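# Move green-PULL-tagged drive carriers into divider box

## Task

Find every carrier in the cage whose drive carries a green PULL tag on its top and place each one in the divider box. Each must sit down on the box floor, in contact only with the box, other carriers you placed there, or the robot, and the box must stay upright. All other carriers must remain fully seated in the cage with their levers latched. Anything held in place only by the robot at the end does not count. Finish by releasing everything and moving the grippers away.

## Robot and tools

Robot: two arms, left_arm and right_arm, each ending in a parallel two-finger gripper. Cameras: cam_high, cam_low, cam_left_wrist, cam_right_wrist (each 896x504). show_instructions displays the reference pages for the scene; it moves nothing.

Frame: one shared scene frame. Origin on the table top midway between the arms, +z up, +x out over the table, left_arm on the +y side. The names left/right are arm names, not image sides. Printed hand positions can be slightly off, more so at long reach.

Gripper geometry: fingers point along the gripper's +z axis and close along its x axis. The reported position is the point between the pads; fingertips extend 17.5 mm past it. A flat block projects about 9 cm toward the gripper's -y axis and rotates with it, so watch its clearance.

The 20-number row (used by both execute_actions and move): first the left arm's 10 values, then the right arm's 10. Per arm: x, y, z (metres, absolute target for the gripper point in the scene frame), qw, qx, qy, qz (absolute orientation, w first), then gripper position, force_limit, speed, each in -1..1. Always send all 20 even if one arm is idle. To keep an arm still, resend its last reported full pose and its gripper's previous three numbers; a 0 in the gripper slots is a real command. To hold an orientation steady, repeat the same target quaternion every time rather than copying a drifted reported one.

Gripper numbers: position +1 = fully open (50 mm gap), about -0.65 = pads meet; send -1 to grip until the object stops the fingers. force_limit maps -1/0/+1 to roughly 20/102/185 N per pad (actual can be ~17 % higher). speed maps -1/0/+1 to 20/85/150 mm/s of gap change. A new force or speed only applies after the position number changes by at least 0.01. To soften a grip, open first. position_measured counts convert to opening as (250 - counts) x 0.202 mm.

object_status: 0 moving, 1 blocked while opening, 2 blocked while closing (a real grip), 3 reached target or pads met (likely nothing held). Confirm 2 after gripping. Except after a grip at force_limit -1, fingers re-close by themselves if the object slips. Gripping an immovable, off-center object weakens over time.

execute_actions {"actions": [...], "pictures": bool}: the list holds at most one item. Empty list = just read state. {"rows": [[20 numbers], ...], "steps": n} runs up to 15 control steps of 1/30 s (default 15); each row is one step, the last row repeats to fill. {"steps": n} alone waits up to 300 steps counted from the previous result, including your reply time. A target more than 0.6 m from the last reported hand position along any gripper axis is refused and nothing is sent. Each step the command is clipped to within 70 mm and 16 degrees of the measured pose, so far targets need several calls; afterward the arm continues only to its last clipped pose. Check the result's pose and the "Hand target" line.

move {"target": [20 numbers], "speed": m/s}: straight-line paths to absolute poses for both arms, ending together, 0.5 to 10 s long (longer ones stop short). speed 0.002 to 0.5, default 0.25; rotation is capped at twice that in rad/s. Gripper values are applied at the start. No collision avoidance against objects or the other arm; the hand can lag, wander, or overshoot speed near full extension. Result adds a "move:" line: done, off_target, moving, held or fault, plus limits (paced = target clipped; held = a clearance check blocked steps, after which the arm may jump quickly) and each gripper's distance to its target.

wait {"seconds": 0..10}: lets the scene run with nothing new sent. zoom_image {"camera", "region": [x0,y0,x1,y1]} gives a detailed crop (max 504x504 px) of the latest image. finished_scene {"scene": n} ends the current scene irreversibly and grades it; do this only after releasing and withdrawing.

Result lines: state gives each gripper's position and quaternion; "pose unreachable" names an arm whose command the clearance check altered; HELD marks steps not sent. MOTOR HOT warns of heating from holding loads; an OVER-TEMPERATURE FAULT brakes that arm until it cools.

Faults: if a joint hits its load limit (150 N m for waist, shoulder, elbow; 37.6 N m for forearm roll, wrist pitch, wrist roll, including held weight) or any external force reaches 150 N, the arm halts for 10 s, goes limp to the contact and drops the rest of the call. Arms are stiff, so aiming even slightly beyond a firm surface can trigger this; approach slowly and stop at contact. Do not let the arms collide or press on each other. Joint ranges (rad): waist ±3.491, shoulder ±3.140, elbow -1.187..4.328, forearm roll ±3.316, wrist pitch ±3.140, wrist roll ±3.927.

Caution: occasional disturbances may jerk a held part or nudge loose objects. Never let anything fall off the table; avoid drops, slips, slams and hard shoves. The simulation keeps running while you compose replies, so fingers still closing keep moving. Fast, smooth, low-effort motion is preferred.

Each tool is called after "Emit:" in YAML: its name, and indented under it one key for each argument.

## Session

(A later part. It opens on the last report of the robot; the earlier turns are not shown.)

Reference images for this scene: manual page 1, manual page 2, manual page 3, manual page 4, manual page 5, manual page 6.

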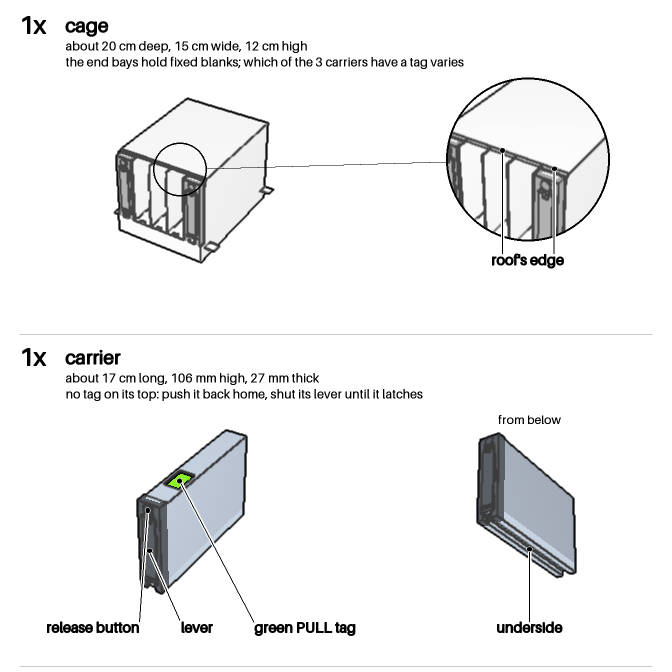

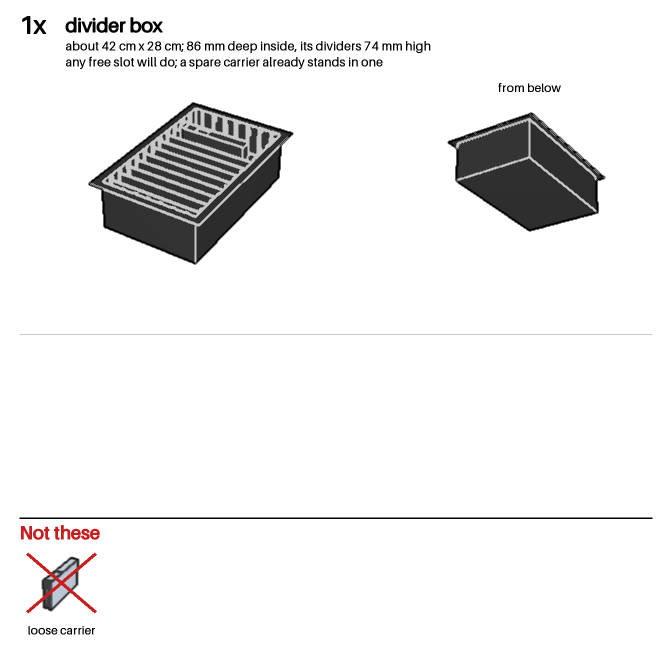

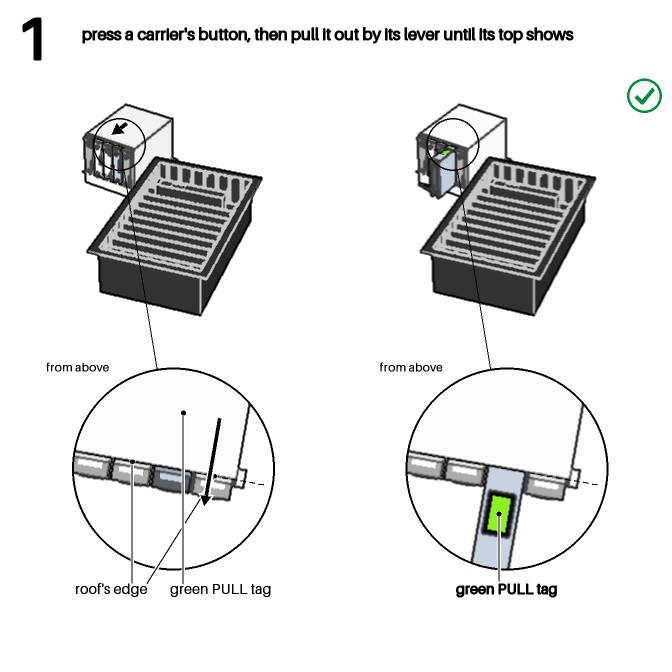

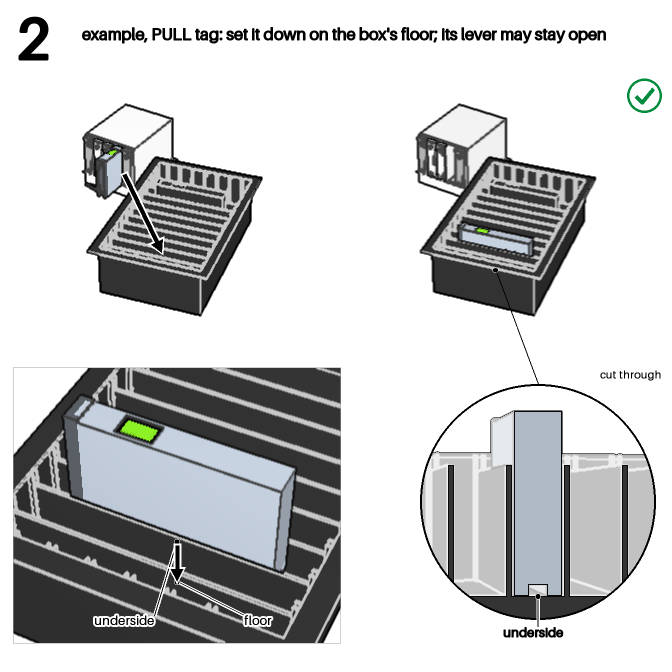

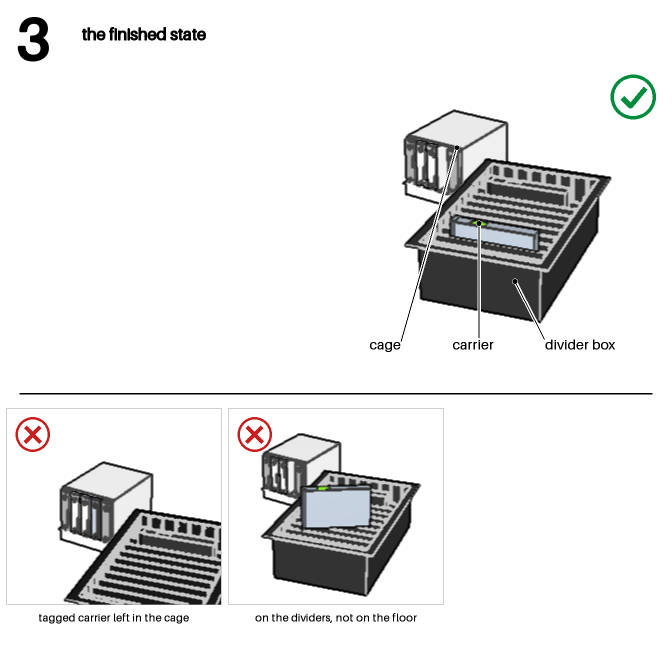

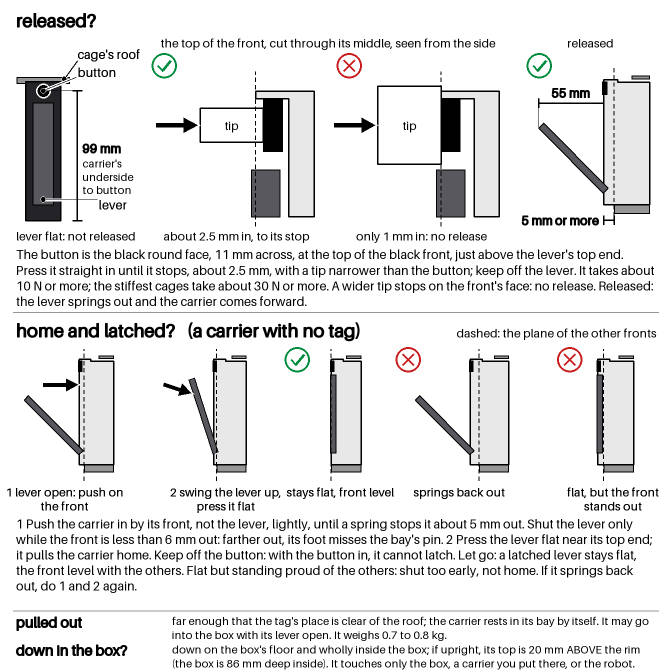

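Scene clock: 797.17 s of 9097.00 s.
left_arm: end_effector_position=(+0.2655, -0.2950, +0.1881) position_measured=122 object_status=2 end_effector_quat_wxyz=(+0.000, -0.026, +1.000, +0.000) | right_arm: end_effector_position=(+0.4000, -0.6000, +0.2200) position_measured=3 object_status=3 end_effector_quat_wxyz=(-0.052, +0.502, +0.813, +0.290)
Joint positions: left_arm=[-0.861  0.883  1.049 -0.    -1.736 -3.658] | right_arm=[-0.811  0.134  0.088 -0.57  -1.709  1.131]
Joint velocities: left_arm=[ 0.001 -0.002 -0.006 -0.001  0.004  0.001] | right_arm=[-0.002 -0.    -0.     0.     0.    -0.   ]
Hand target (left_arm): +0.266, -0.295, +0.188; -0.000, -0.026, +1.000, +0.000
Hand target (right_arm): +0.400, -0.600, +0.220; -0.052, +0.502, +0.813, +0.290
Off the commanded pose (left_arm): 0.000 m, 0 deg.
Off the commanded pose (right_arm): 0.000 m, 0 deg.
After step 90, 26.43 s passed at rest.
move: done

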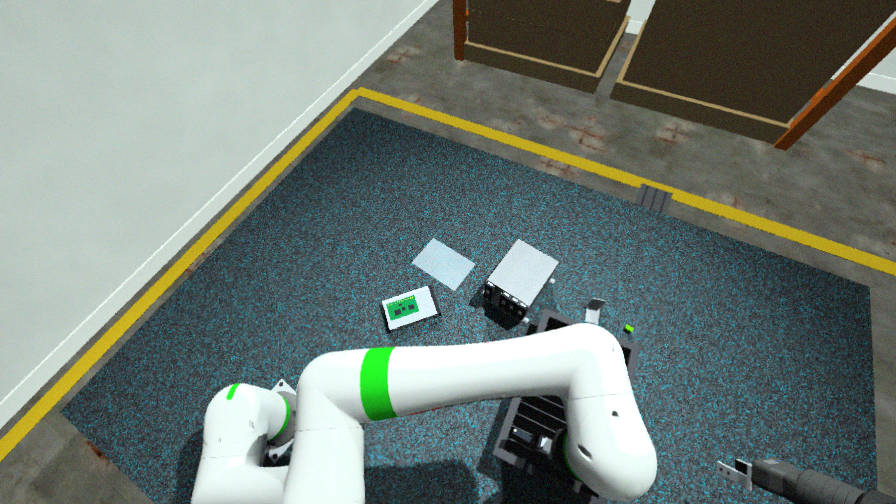

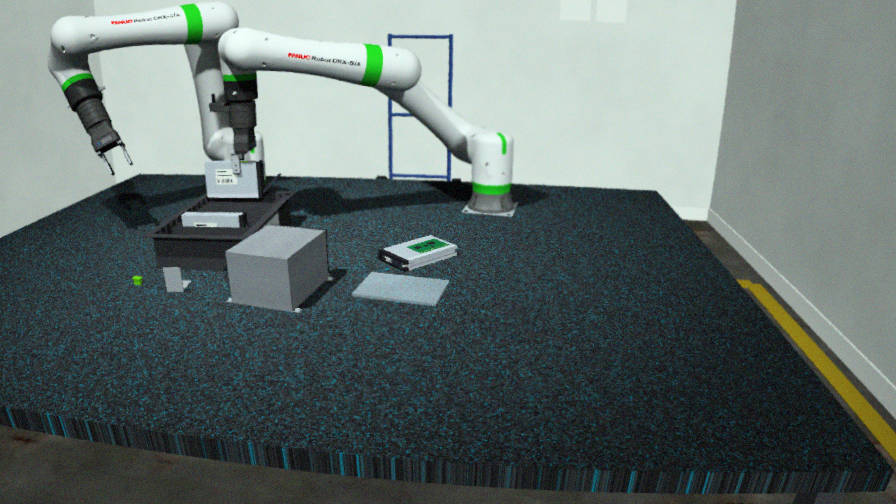

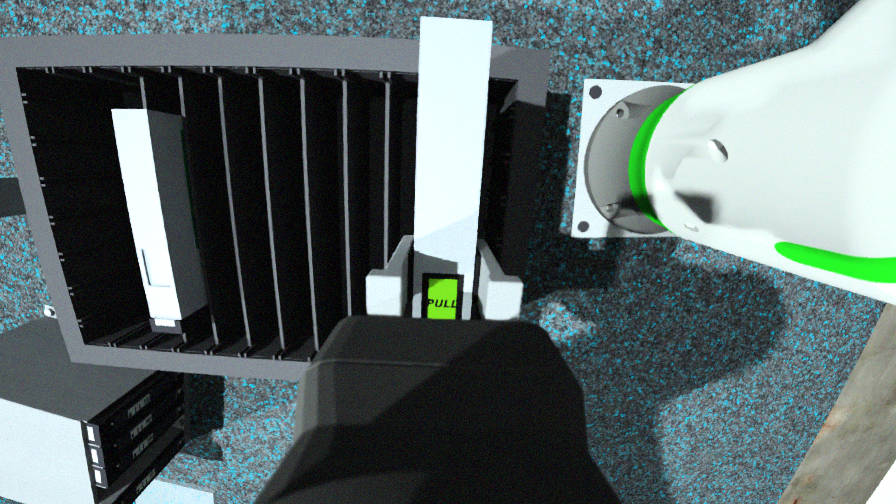

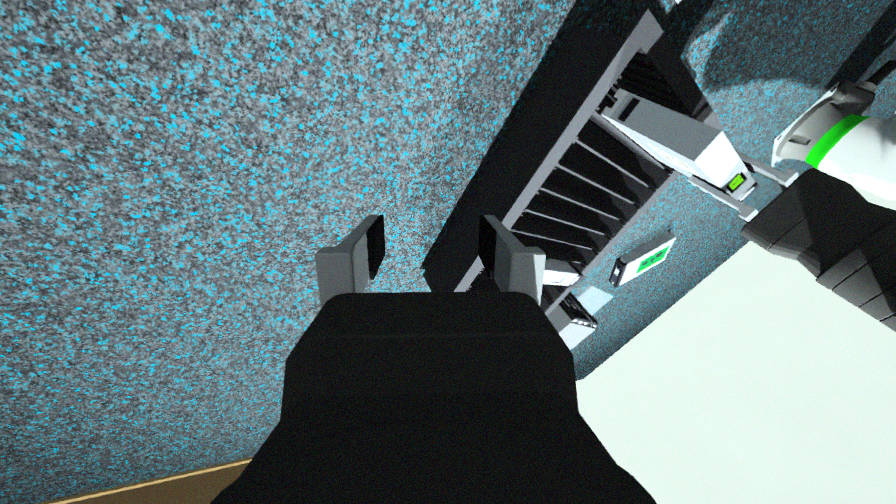

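Emit:
move:
  target: [0.2667,-0.2950,0.1755,0,0.02618,-0.99966,0,-1,0.25,1.0,0.40,-0.60,0.22,-0.052,0.502,0.813,0.290,1.0,0,0.5]
  speed: 0.03

Emit:
zoom_image:
  camera: "cam_left_wrist"
  region: [290,70,530,310]

Emit:
zoom_image:
  camera: "cam_right_wrist"
  region: [570,50,700,170]

Scene clock: 843.10 s of 9097.00 s.
left_arm: end_effector_position=(+0.2667, -0.2950, +0.1756) position_measured=122 object_status=2 end_effector_quat_wxyz=(-0.000, -0.026, +1.000, +0.000) | right_arm: end_effector_position=(+0.4000, -0.6000, +0.2200) position_measured=3 object_status=3 end_effector_quat_wxyz=(-0.052, +0.502, +0.813, +0.290)
Joint positions: left_arm=[-0.86   0.877  1.008  0.    -1.702 -3.659] | right_arm=[-0.811  0.134  0.088 -0.57  -1.709  1.131]
Joint velocities: left_arm=[-0.    -0.001 -0.005  0.001  0.004 -0.001] | right_arm=[-0. -0. -0.  0.  0. -0.]
Hand target (left_arm): +0.267, -0.295, +0.176; -0.000, -0.026, +1.000, +0.000
Hand target (right_arm): +0.400, -0.600, +0.220; -0.052, +0.502, +0.813, +0.290
Off the commanded pose (left_arm): 0.000 m, 0 deg.
Off the commanded pose (right_arm): 0.000 m, 0 deg.
After step 90, 42.20 s passed at rest.
move: done

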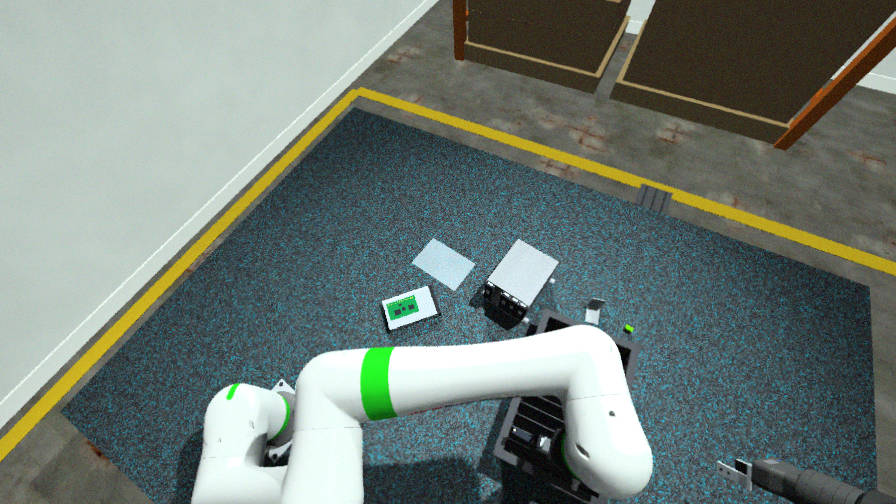

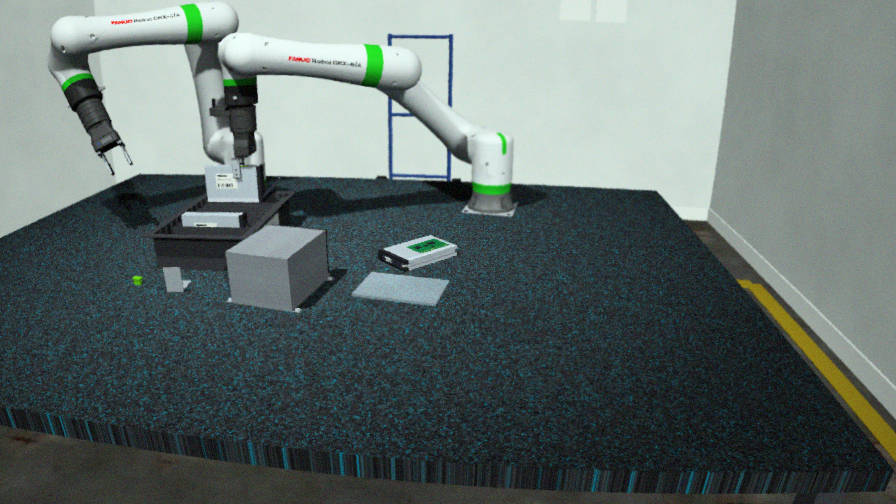

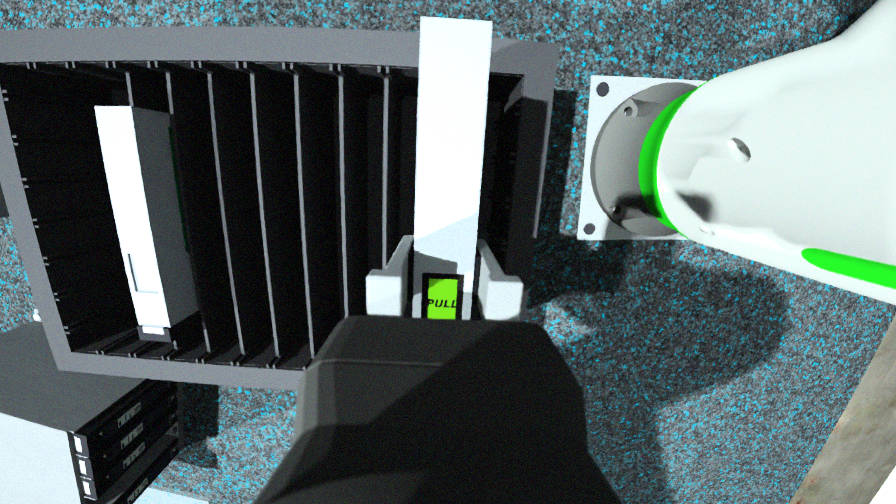

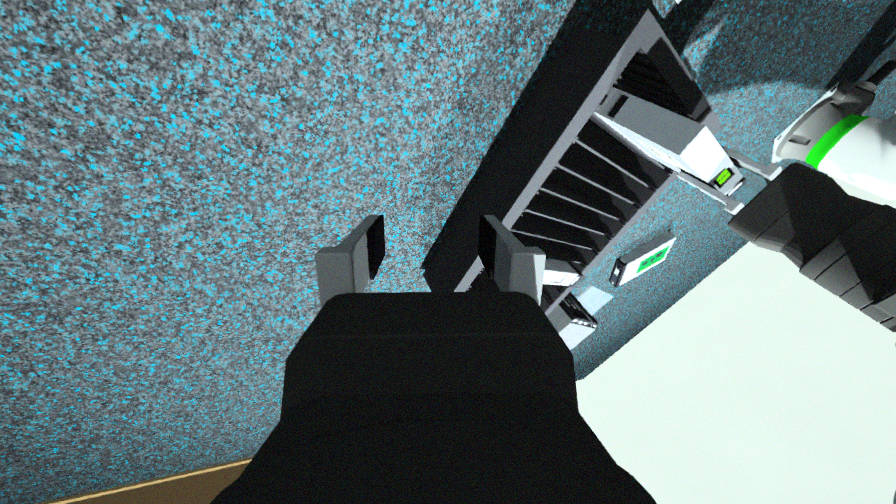

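Region (290, 70, 530, 310) of cam_left_wrist's 896x504 image, scaled by 2.100, with more detail than that image has.

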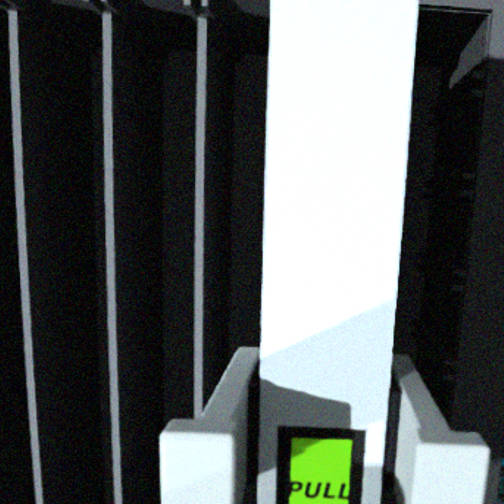

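Region (570, 50, 700, 170) of cam_right_wrist's 896x504 image, scaled by 3.877, with more detail than that image has; it fills the top 465 rows of this view, and the rest is white.

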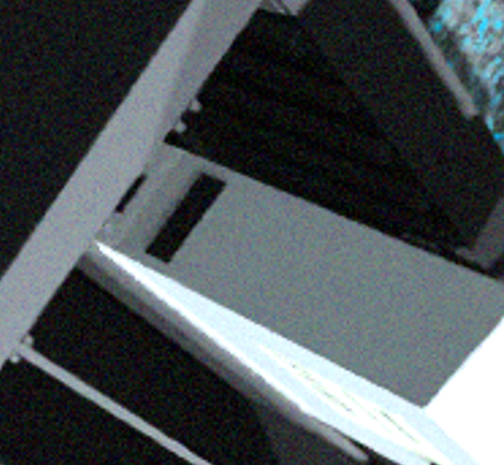

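Emit:
execute_actions:
  actions:
    - {"rows":[[0.2670,-0.2950,0.1753,0,0.02618,-0.99966,0,-1,0.25,1.0,0.40,-0.60,0.22,-0.052,0.502,0.813,0.290,1.0,0,0.5],[0.2670,-0.2950,0.1751,0,0.02618,-0.99966,0,-1,0.25,1.0,0.40,-0.60,0.22,-0.052,0.502,0.813,0.290,1.0,0,0.5],[0.2670,-0.2950,0.1749,0,0.02618,-0.99966,0,-1,0.25,1.0,0.40,-0.60,0.22,-0.052,0.502,0.813,0.290,1.0,0,0.5],[0.2670,-0.2950,0.1747,0,0.02618,-0.99966,0,-1,0.25,1.0,0.40,-0.60,0.22,-0.052,0.502,0.813,0.290,1.0,0,0.5],[0.2670,-0.2950,0.1745,0,0.02618,-0.99966,0,-1,0.25,1.0,0.40,-0.60,0.22,-0.052,0.502,0.813,0.290,1.0,0,0.5],[0.2670,-0.2950,0.1743,0,0.02618,-0.99966,0,-1,0.25,1.0,0.40,-0.60,0.22,-0.052,0.502,0.813,0.290,1.0,0,0.5],[0.2670,-0.2950,0.1741,0,0.02618,-0.99966,0,-1,0.25,1.0,0.40,-0.60,0.22,-0.052,0.502,0.813,0.290,1.0,0,0.5],[0.2670,-0.2950,0.1739,0,0.02618,-0.99966,0,-1,0.25,1.0,0.40,-0.60,0.22,-0.052,0.502,0.813,0.290,1.0,0,0.5],[0.2670,-0.2950,0.1737,0,0.02618,-0.99966,0,-1,0.25,1.0,0.40,-0.60,0.22,-0.052,0.502,0.813,0.290,1.0,0,0.5],[0.2670,-0.2950,0.1735,0,0.02618,-0.99966,0,-1,0.25,1.0,0.40,-0.60,0.22,-0.052,0.502,0.813,0.290,1.0,0,0.5]],"steps":15}
  pictures: false

Scene clock: 854.40 s of 9097.00 s.
left_arm: end_effector_position=(+0.2670, -0.2950, +0.1738) position_measured=122 object_status=2 end_effector_quat_wxyz=(+0.000, -0.026, +1.000, -0.000) | right_arm: end_effector_position=(+0.4000, -0.6000, +0.2200) position_measured=3 object_status=3 end_effector_quat_wxyz=(-0.052, +0.502, +0.813, +0.290)
Joint positions: left_arm=[-0.859  0.876  1.002 -0.    -1.697 -3.66 ] | right_arm=[-0.811  0.134  0.088 -0.57  -1.709  1.131]
Joint velocities: left_arm=[ 0.    -0.001 -0.004 -0.     0.001  0.001] | right_arm=[-0.001  0.     0.     0.    -0.    -0.   ]
Hand target (left_arm): +0.267, -0.295, +0.174; -0.000, -0.026, +1.000, +0.000
Hand target (right_arm): +0.400, -0.600, +0.220; -0.052, +0.502, +0.813, +0.290
Off the commanded pose (left_arm): 0.000 m, 0 deg.
Off the commanded pose (right_arm): 0.000 m, 0 deg.
Steps of this call (steps 1 to 90: nothing new was sent; then 7.80 s passed at rest; steps 91 to 105: all 15 steps of this action). Readings (end_effector_position | what the end effector reports):
91: left_arm (+0.2667, -0.2950, +0.1755) | right_arm (+0.4000, -0.6000, +0.2200) | left_arm position_measured=122 object_status=2 | right_arm position_measured=3 object_status=3
92: left_arm (+0.2668, -0.2950, +0.1755) | right_arm (+0.4000, -0.6000, +0.2200) | left_arm position_measured=122 object_status=2 | right_arm position_measured=3 object_status=3
94: left_arm (+0.2669, -0.2950, +0.1752) | right_arm (+0.4000, -0.6000, +0.2200) | left_arm position_measured=122 object_status=2 | right_arm position_measured=3 object_status=3
98: left_arm (+0.2670, -0.2950, +0.1743) | right_arm (+0.4000, -0.6000, +0.2200) | left_arm position_measured=122 object_status=2 | right_arm position_measured=3 object_status=3
105: the state above

Emit:
execute_actions:
  actions:
    - {"rows":[[0.2670,-0.2950,0.1730,0,0.02618,-0.99966,0,-1,0.25,1.0,0.40,-0.60,0.22,-0.052,0.502,0.813,0.290,1.0,0,0.5],[0.2670,-0.2950,0.1726,0,0.02618,-0.99966,0,-1,0.25,1.0,0.40,-0.60,0.22,-0.052,0.502,0.813,0.290,1.0,0,0.5],[0.2670,-0.2950,0.1722,0,0.02618,-0.99966,0,-1,0.25,1.0,0.40,-0.60,0.22,-0.052,0.502,0.813,0.290,1.0,0,0.5]],"steps":12}
  pictures: false

Scene clock: 858.33 s of 9097.00 s.
left_arm: end_effector_position=(+0.2670, -0.2950, +0.1725) position_measured=122 object_status=2 end_effector_quat_wxyz=(+0.000, -0.026, +1.000, -0.000) | right_arm: end_effector_position=(+0.4000, -0.6000, +0.2200) position_measured=3 object_status=3 end_effector_quat_wxyz=(-0.052, +0.502, +0.813, +0.290)
Joint positions: left_arm=[-0.859  0.875  0.997  0.    -1.693 -3.66 ] | right_arm=[-0.811  0.134  0.088 -0.57  -1.709  1.131]
Joint velocities: left_arm=[ 0.     0.    -0.001  0.     0.002 -0.002] | right_arm=[-0.001 -0.     0.    -0.    -0.     0.001]
Hand target (left_arm): +0.267, -0.295, +0.172; -0.000, -0.026, +1.000, +0.000
Hand target (right_arm): +0.400, -0.600, +0.220; -0.052, +0.502, +0.813, +0.290
Off the commanded pose (left_arm): 0.000 m, 0 deg.
Off the commanded pose (right_arm): 0.000 m, 0 deg.
Steps of this call (steps 1 to 90: nothing new was sent; then 0.53 s passed at rest; steps 91 to 102: all 12 steps of this action). Readings (end_effector_position | what the end effector reports):
91: left_arm (+0.2670, -0.2950, +0.1735) | right_arm (+0.4000, -0.6000, +0.2200) | left_arm position_measured=122 object_status=2 | right_arm position_measured=3 object_status=3
92: left_arm (+0.2670, -0.2950, +0.1733) | right_arm (+0.4000, -0.6000, +0.2200) | left_arm position_measured=122 object_status=2 | right_arm position_measured=3 object_status=3
94: left_arm (+0.2670, -0.2951, +0.1730) | right_arm (+0.4000, -0.6000, +0.2200) | left_arm position_measured=122 object_status=2 | right_arm position_measured=3 object_status=3
98: left_arm (+0.2670, -0.2951, +0.1727) | right_arm (+0.4000, -0.6000, +0.2200) | left_arm position_measured=122 object_status=2 | right_arm position_measured=3 object_status=3
102: the state above

Emit:
execute_actions:
  actions:
    - {"rows":[[0.2670,-0.2950,0.1717,0,0.02618,-0.99966,0,-1,0.25,1.0,0.40,-0.60,0.22,-0.052,0.502,0.813,0.290,1.0,0,0.5],[0.2670,-0.2950,0.1712,0,0.02618,-0.99966,0,-1,0.25,1.0,0.40,-0.60,0.22,-0.052,0.502,0.813,0.290,1.0,0,0.5],[0.2670,-0.2950,0.1707,0,0.02618,-0.99966,0,-1,0.25,1.0,0.40,-0.60,0.22,-0.052,0.502,0.813,0.290,1.0,0,0.5]],"steps":12}
  pictures: false

Scene clock: 863.47 s of 9097.00 s.
left_arm: end_effector_position=(+0.2670, -0.2950, +0.1710) position_measured=122 object_status=2 end_effector_quat_wxyz=(+0.000, -0.026, +1.000, -0.000) | right_arm: end_effector_position=(+0.4000, -0.6000, +0.2200) position_measured=3 object_status=3 end_effector_quat_wxyz=(-0.052, +0.502, +0.813, +0.290)
Joint positions: left_arm=[-0.859  0.874  0.993  0.    -1.689 -3.66 ] | right_arm=[-0.811  0.134  0.088 -0.57  -1.709  1.131]
Joint velocities: left_arm=[-0.    -0.    -0.002  0.     0.002  0.001] | right_arm=[-0.  0. -0. -0. -0. -0.]
Hand target (left_arm): +0.267, -0.295, +0.171; -0.000, -0.026, +1.000, +0.000
Hand target (right_arm): +0.400, -0.600, +0.220; -0.052, +0.502, +0.813, +0.290
Off the commanded pose (left_arm): 0.000 m, 0 deg.
Off the commanded pose (right_arm): 0.000 m, 0 deg.
Steps of this call (steps 1 to 90: nothing new was sent; then 1.73 s passed at rest; steps 91 to 102: all 12 steps of this action). Readings (end_effector_position | what the end effector reports):
91: left_arm (+0.2670, -0.2950, +0.1722) | right_arm (+0.4000, -0.6000, +0.2200) | left_arm position_measured=122 object_status=2 | right_arm position_measured=3 object_status=3
92: left_arm (+0.2670, -0.2950, +0.1720) | right_arm (+0.4000, -0.6000, +0.2200) | left_arm position_measured=122 object_status=2 | right_arm position_measured=3 object_status=3
94: left_arm (+0.2670, -0.2950, +0.1716) | right_arm (+0.4000, -0.6000, +0.2200) | left_arm position_measured=122 object_status=2 | right_arm position_measured=3 object_status=3
98: left_arm (+0.2670, -0.2950, +0.1712) | right_arm (+0.4000, -0.6000, +0.2200) | left_arm position_measured=122 object_status=2 | right_arm position_measured=3 object_status=3
102: the state above

Emit:
execute_actions:
  actions:
    - {"rows":[[0.2670,-0.2950,0.1702,0,0.02618,-0.99966,0,-1,0.25,1.0,0.40,-0.60,0.22,-0.052,0.502,0.813,0.290,1.0,0,0.5],[0.2670,-0.2950,0.1697,0,0.02618,-0.99966,0,-1,0.25,1.0,0.40,-0.60,0.22,-0.052,0.502,0.813,0.290,1.0,0,0.5],[0.2670,-0.2950,0.1690,0,0.02618,-0.99966,0,-1,0.25,1.0,0.40,-0.60,0.22,-0.052,0.502,0.813,0.290,1.0,0,0.5]],"steps":12}
  pictures: false

Scene clock: 874.00 s of 9097.00 s.
left_arm: end_effector_position=(+0.2668, -0.2956, +0.1736) position_measured=122 object_status=2 end_effector_quat_wxyz=(+0.000, -0.026, +1.000, -0.002) | right_arm: end_effector_position=(+0.4000, -0.6000, +0.2200) position_measured=3 object_status=3 end_effector_quat_wxyz=(-0.052, +0.502, +0.813, +0.290)
Joint positions: left_arm=[-0.859  0.872  0.994  0.002 -1.689 -3.66 ] | right_arm=[-0.811  0.134  0.088 -0.57  -1.709  1.131]
Joint velocities: left_arm=[ 0.001 -0.    -0.001  0.001 -0.    -0.001] | right_arm=[-0.    -0.     0.     0.     0.     0.001]
Hand target (left_arm): +0.267, -0.296, +0.173; +0.000, -0.026, +1.000, -0.002
Hand target (right_arm): +0.400, -0.600, +0.220; -0.052, +0.502, +0.813, +0.290
Off the commanded pose (left_arm): 0.005 m, 0 deg.
Off the commanded pose (right_arm): 0.000 m, 0 deg.
FORCE FAULT: contact force on the left arm reached its limit, and that arm stopped for 10 seconds. The contact can be on any part of that arm, not only on its tool. That arm's remaining commands of this call were not run. That arm holds still and accepts commands again. Move the arm away from the contact; if what it grips holds it there, let go first. Pushing or pulling that hard again can fault the arm again.
The stop of the left arm began at step 16 of this call (marked STOPPED below). From that step on that arm followed nothing that you had sent. 12 of its steps, steps kept back included, did not run and will not run. Nothing is kept back now.
Steps of this call (steps 1 to 89: nothing new was sent; steps 90 to 101: all 12 steps of this action; steps 102 to 316: the stop continued). Readings (end_effector_position | what the end effector reports):
1: left_arm (+0.2670, -0.2950, +0.1710) | right_arm (+0.4000, -0.6000, +0.2200) | left_arm position_measured=122 object_status=2 | right_arm position_measured=3 object_status=3
2: left_arm (+0.2670, -0.2950, +0.1710) | right_arm (+0.4000, -0.6000, +0.2200) | left_arm position_measured=122 object_status=2 | right_arm position_measured=3 object_status=3
4: left_arm (+0.2670, -0.2950, +0.1710) | right_arm (+0.4000, -0.6000, +0.2200) | left_arm position_measured=122 object_status=2 | right_arm position_measured=3 object_status=3
8: left_arm (+0.2670, -0.2951, +0.1709) | right_arm (+0.4000, -0.6000, +0.2200) | left_arm position_measured=122 object_status=2 | right_arm position_measured=3 object_status=3
16: left_arm (+0.2668, -0.2956, +0.1735) | right_arm (+0.4000, -0.6000, +0.2200) | left_arm position_measured=122 object_status=2 | right_arm position_measured=3 object_status=3 STOPPED (the left arm)
316: the state above

Emit:
execute_actions:
  actions: []

Emit:
zoom_image:
  camera: "cam_left_wrist"
  region: [290,10,560,310]

Emit:
zoom_image:
  camera: "cam_right_wrist"
  region: [560,40,780,240]

Scene clock: 878.73 s of 9097.00 s.
left_arm: end_effector_position=(+0.2668, -0.2956, +0.1736) position_measured=122 object_status=2 end_effector_quat_wxyz=(+0.000, -0.026, +1.000, -0.002) | right_arm: end_effector_position=(+0.4000, -0.6000, +0.2200) position_measured=3 object_status=3 end_effector_quat_wxyz=(-0.052, +0.502, +0.813, +0.290)
Joint positions: left_arm=[-0.859  0.872  0.994  0.002 -1.689 -3.66 ] | right_arm=[-0.811  0.134  0.088 -0.57  -1.709  1.131]
Joint velocities: left_arm=[-0.    -0.    -0.001  0.001  0.     0.   ] | right_arm=[-0.    -0.001 -0.    -0.     0.     0.   ]
Hand target (left_arm): +0.267, -0.296, +0.174; +0.000, -0.026, +1.000, -0.002
Hand target (right_arm): +0.400, -0.600, +0.220; -0.052, +0.502, +0.813, +0.290
Off the commanded pose (left_arm): 0.005 m, 0 deg.
Off the commanded pose (right_arm): 0.000 m, 0 deg.
Steps of this call (steps 1 to 90: nothing new was sent; then 1.73 s passed at rest). Readings (end_effector_position | what the end effector reports):
1: left_arm (+0.2668, -0.2956, +0.1737) | right_arm (+0.4000, -0.6000, +0.2200) | left_arm position_measured=122 object_status=2 | right_arm position_measured=3 object_status=3
2: left_arm (+0.2668, -0.2956, +0.1737) | right_arm (+0.4000, -0.6000, +0.2200) | left_arm position_measured=122 object_status=2 | right_arm position_measured=3 object_status=3
4: left_arm (+0.2668, -0.2956, +0.1737) | right_arm (+0.4000, -0.6000, +0.2200) | left_arm position_measured=122 object_status=2 | right_arm position_measured=3 object_status=3
8: left_arm (+0.2668, -0.2956, +0.1737) | right_arm (+0.4000, -0.6000, +0.2200) | left_arm position_measured=122 object_status=2 | right_arm position_measured=3 object_status=3
90: the state above

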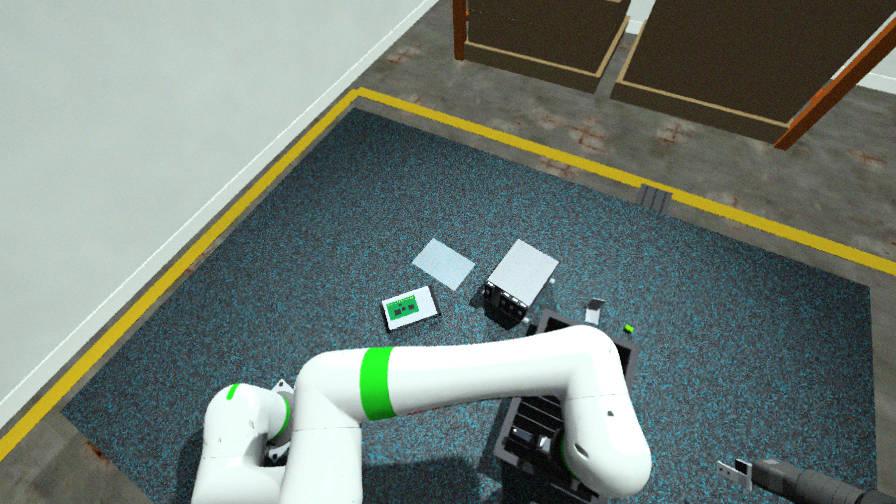

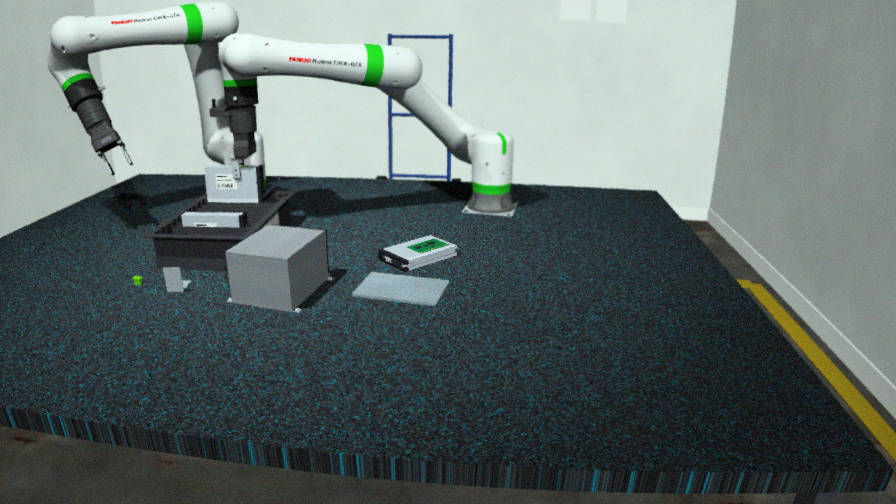

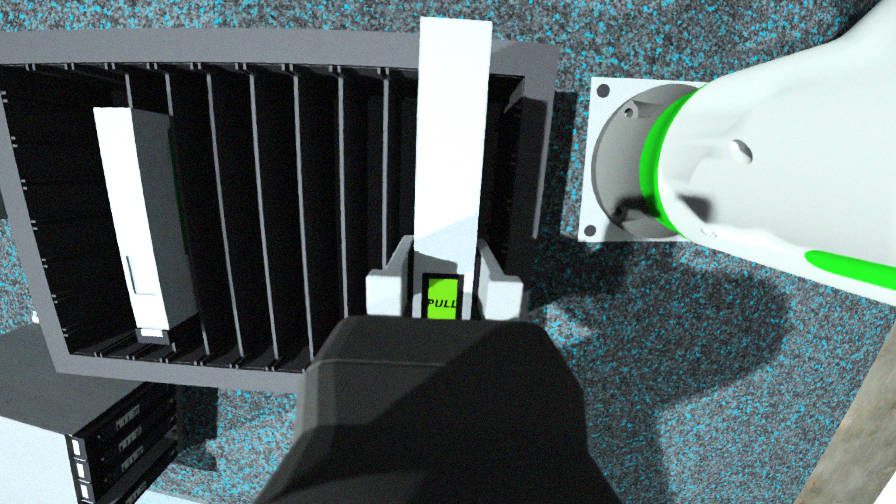

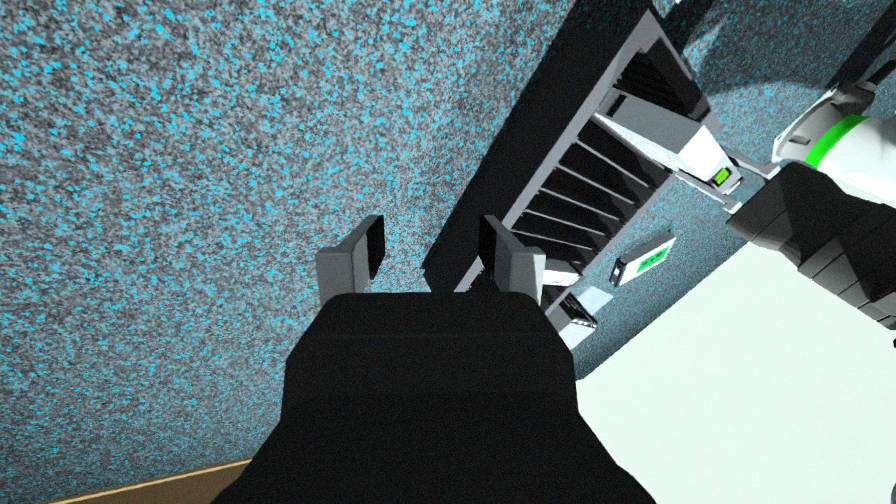

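Region (290, 10, 560, 310) of cam_left_wrist's 896x504 image, scaled by 1.680, with more detail than that image has; it fills the left 454 columns of this view, and the rest is white.

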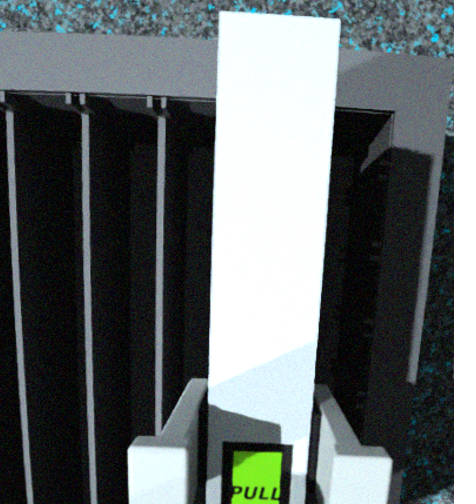

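Region (560, 40, 780, 240) of cam_right_wrist's 896x504 image, scaled by 2.291, with more detail than that image has; it fills the top 458 rows of this view, and the rest is white.

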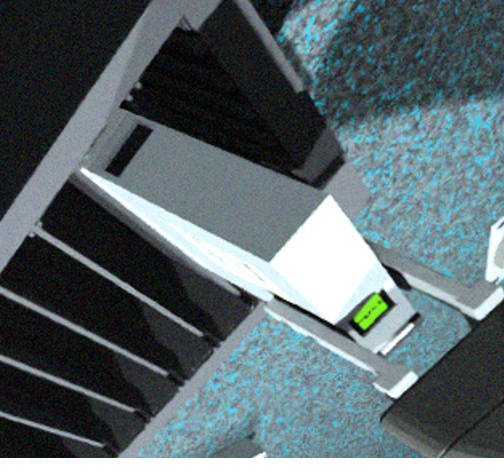

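Emit:
zoom_image:
  camera: "cam_right_wrist"
  region: [575,60,675,150]

Emit:
zoom_image:
  camera: "cam_left_wrist"
  region: [340,10,560,130]

Region (575, 60, 675, 150) of cam_right_wrist's 896x504 image, scaled by 5.040, with more detail than that image has; it fills the top 454 rows of this view, and the rest is white.

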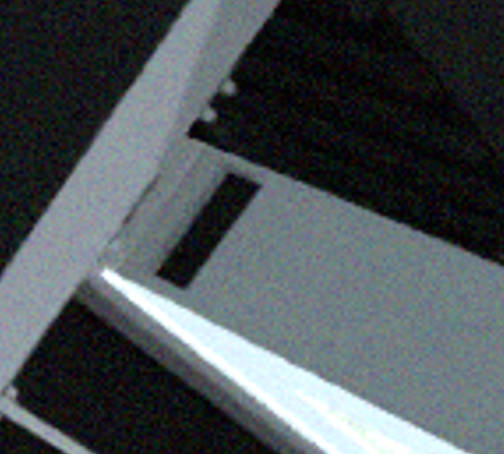

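Region (340, 10, 560, 130) of cam_left_wrist's 896x504 image, scaled by 2.291, with more detail than that image has; it fills the top 275 rows of this view, and the rest is white.

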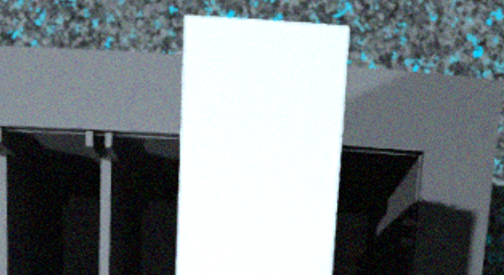

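Emit:
zoom_image:
  camera: "cam_left_wrist"
  region: [355,225,535,325]

Region (355, 225, 535, 325) of cam_left_wrist's 896x504 image, scaled by 2.800, with more detail than that image has.

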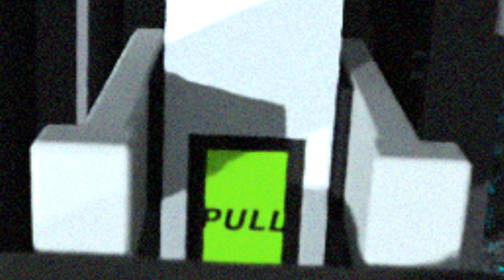

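Emit:
move:
  target: [0.2670,-0.2950,0.177,0,0.02618,-0.99966,0,-1,0.25,1.0,0.267,-0.493,0.119,0.263,-0.9648,0,0,1.0,0,0.5]
  speed: 0.3

Scene clock: 1002.70 s of 9097.00 s.
left_arm: end_effector_position=(+0.2670, -0.2950, +0.1770) position_measured=122 object_status=2 end_effector_quat_wxyz=(-0.000, -0.026, +1.000, -0.000) | right_arm: end_effector_position=(+0.2668, -0.4931, +0.1192) position_measured=3 object_status=3 end_effector_quat_wxyz=(-0.263, +0.965, -0.000, +0.000)
Joint positions: left_arm=[-0.859  0.878  1.013  0.    -1.706 -3.66 ] | right_arm=[-0.763 -0.062 -0.433 -0.418 -1.543 -0.84 ]
Joint velocities: left_arm=[ 0.001  0.    -0.     0.001 -0.002  0.001] | right_arm=[ 0.004 -0.001 -0.001  0.    -0.    -0.004]
Hand target (left_arm): +0.267, -0.295, +0.177; -0.000, -0.026, +1.000, -0.000
Hand target (right_arm): +0.267, -0.493, +0.119; -0.263, +0.965, -0.000, +0.000
Off the commanded pose (left_arm): 0.000 m, 0 deg.
Off the commanded pose (right_arm): 0.000 m, 0 deg.
After step 90, 117.00 s passed at rest.
move: done

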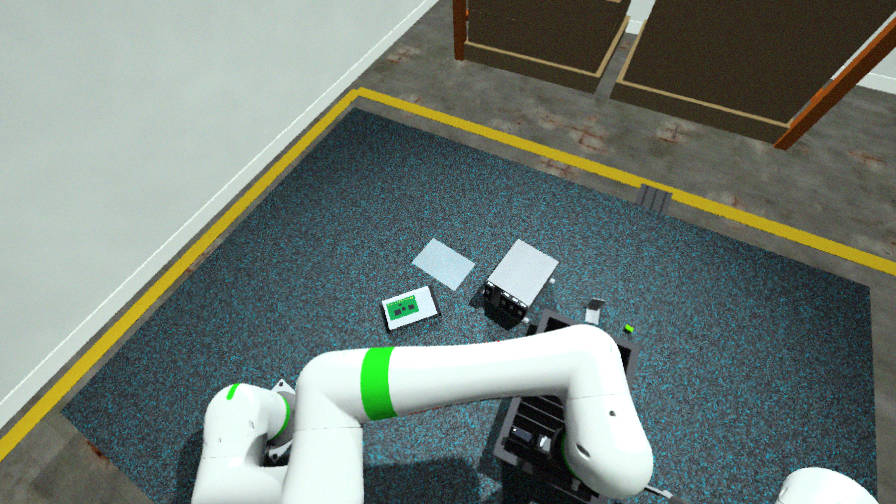

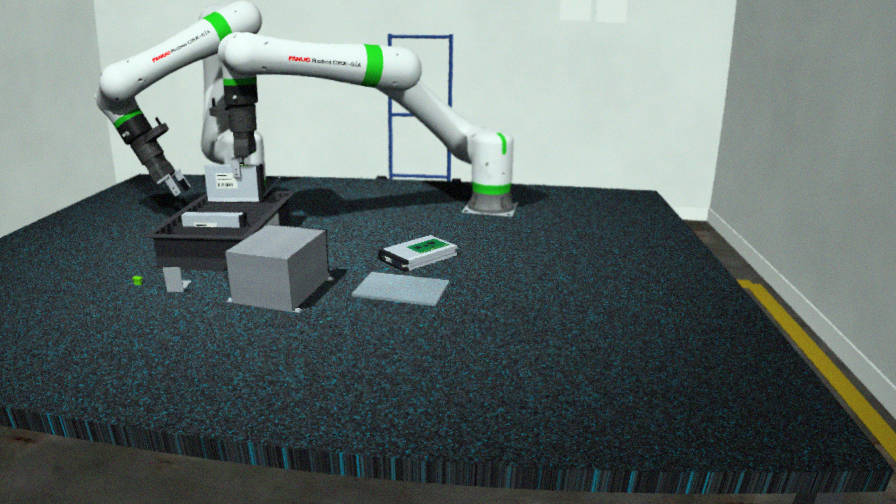

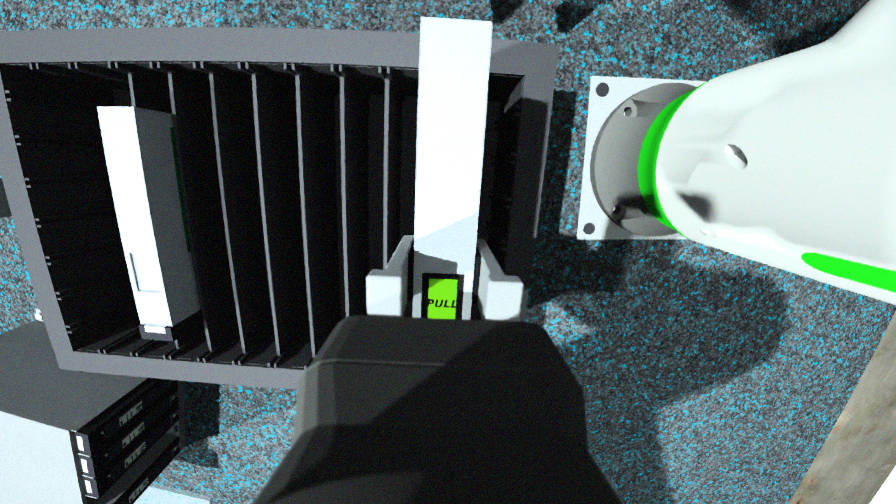

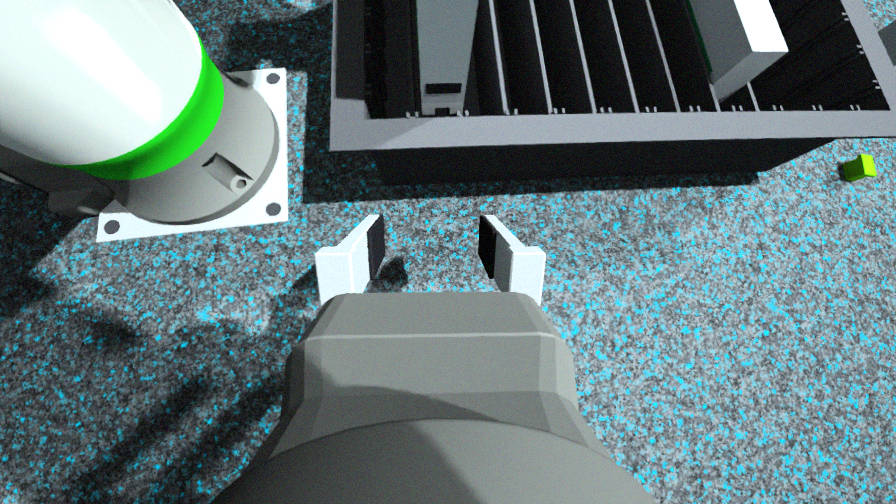

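Emit:
zoom_image:
  camera: "cam_right_wrist"
  region: [370,30,530,130]

Region (370, 30, 530, 130) of cam_right_wrist's 896x504 image, scaled by 3.150, with more detail than that image has; it fills the top 315 rows of this view, and the rest is white.

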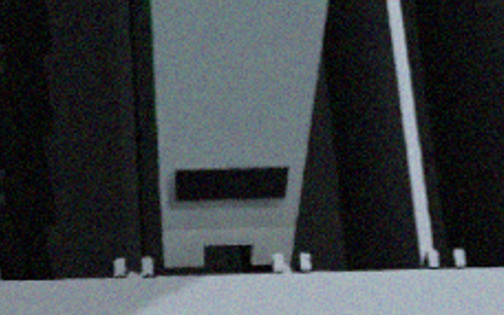

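Emit:
zoom_image:
  camera: "cam_right_wrist"
  region: [660,0,896,190]

Emit:
zoom_image:
  camera: "cam_right_wrist"
  region: [320,0,520,190]

Region (660, 0, 896, 190) of cam_right_wrist's 896x504 image, scaled by 2.136, with more detail than that image has; it fills the top 406 rows of this view, and the rest is white.

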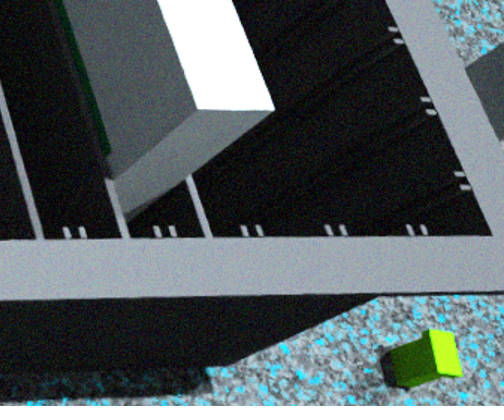

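Region (320, 0, 520, 190) of cam_right_wrist's 896x504 image, scaled by 2.520, with more detail than that image has; it fills the top 479 rows of this view, and the rest is white.

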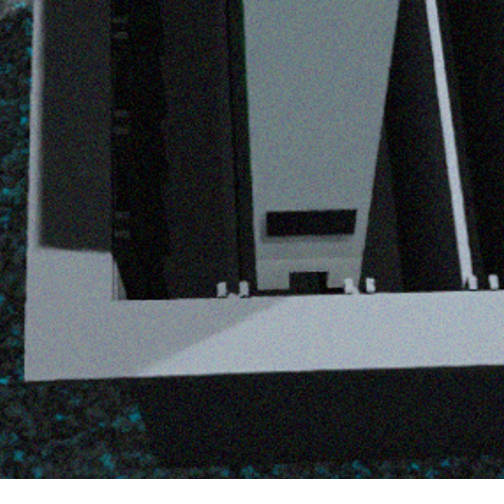

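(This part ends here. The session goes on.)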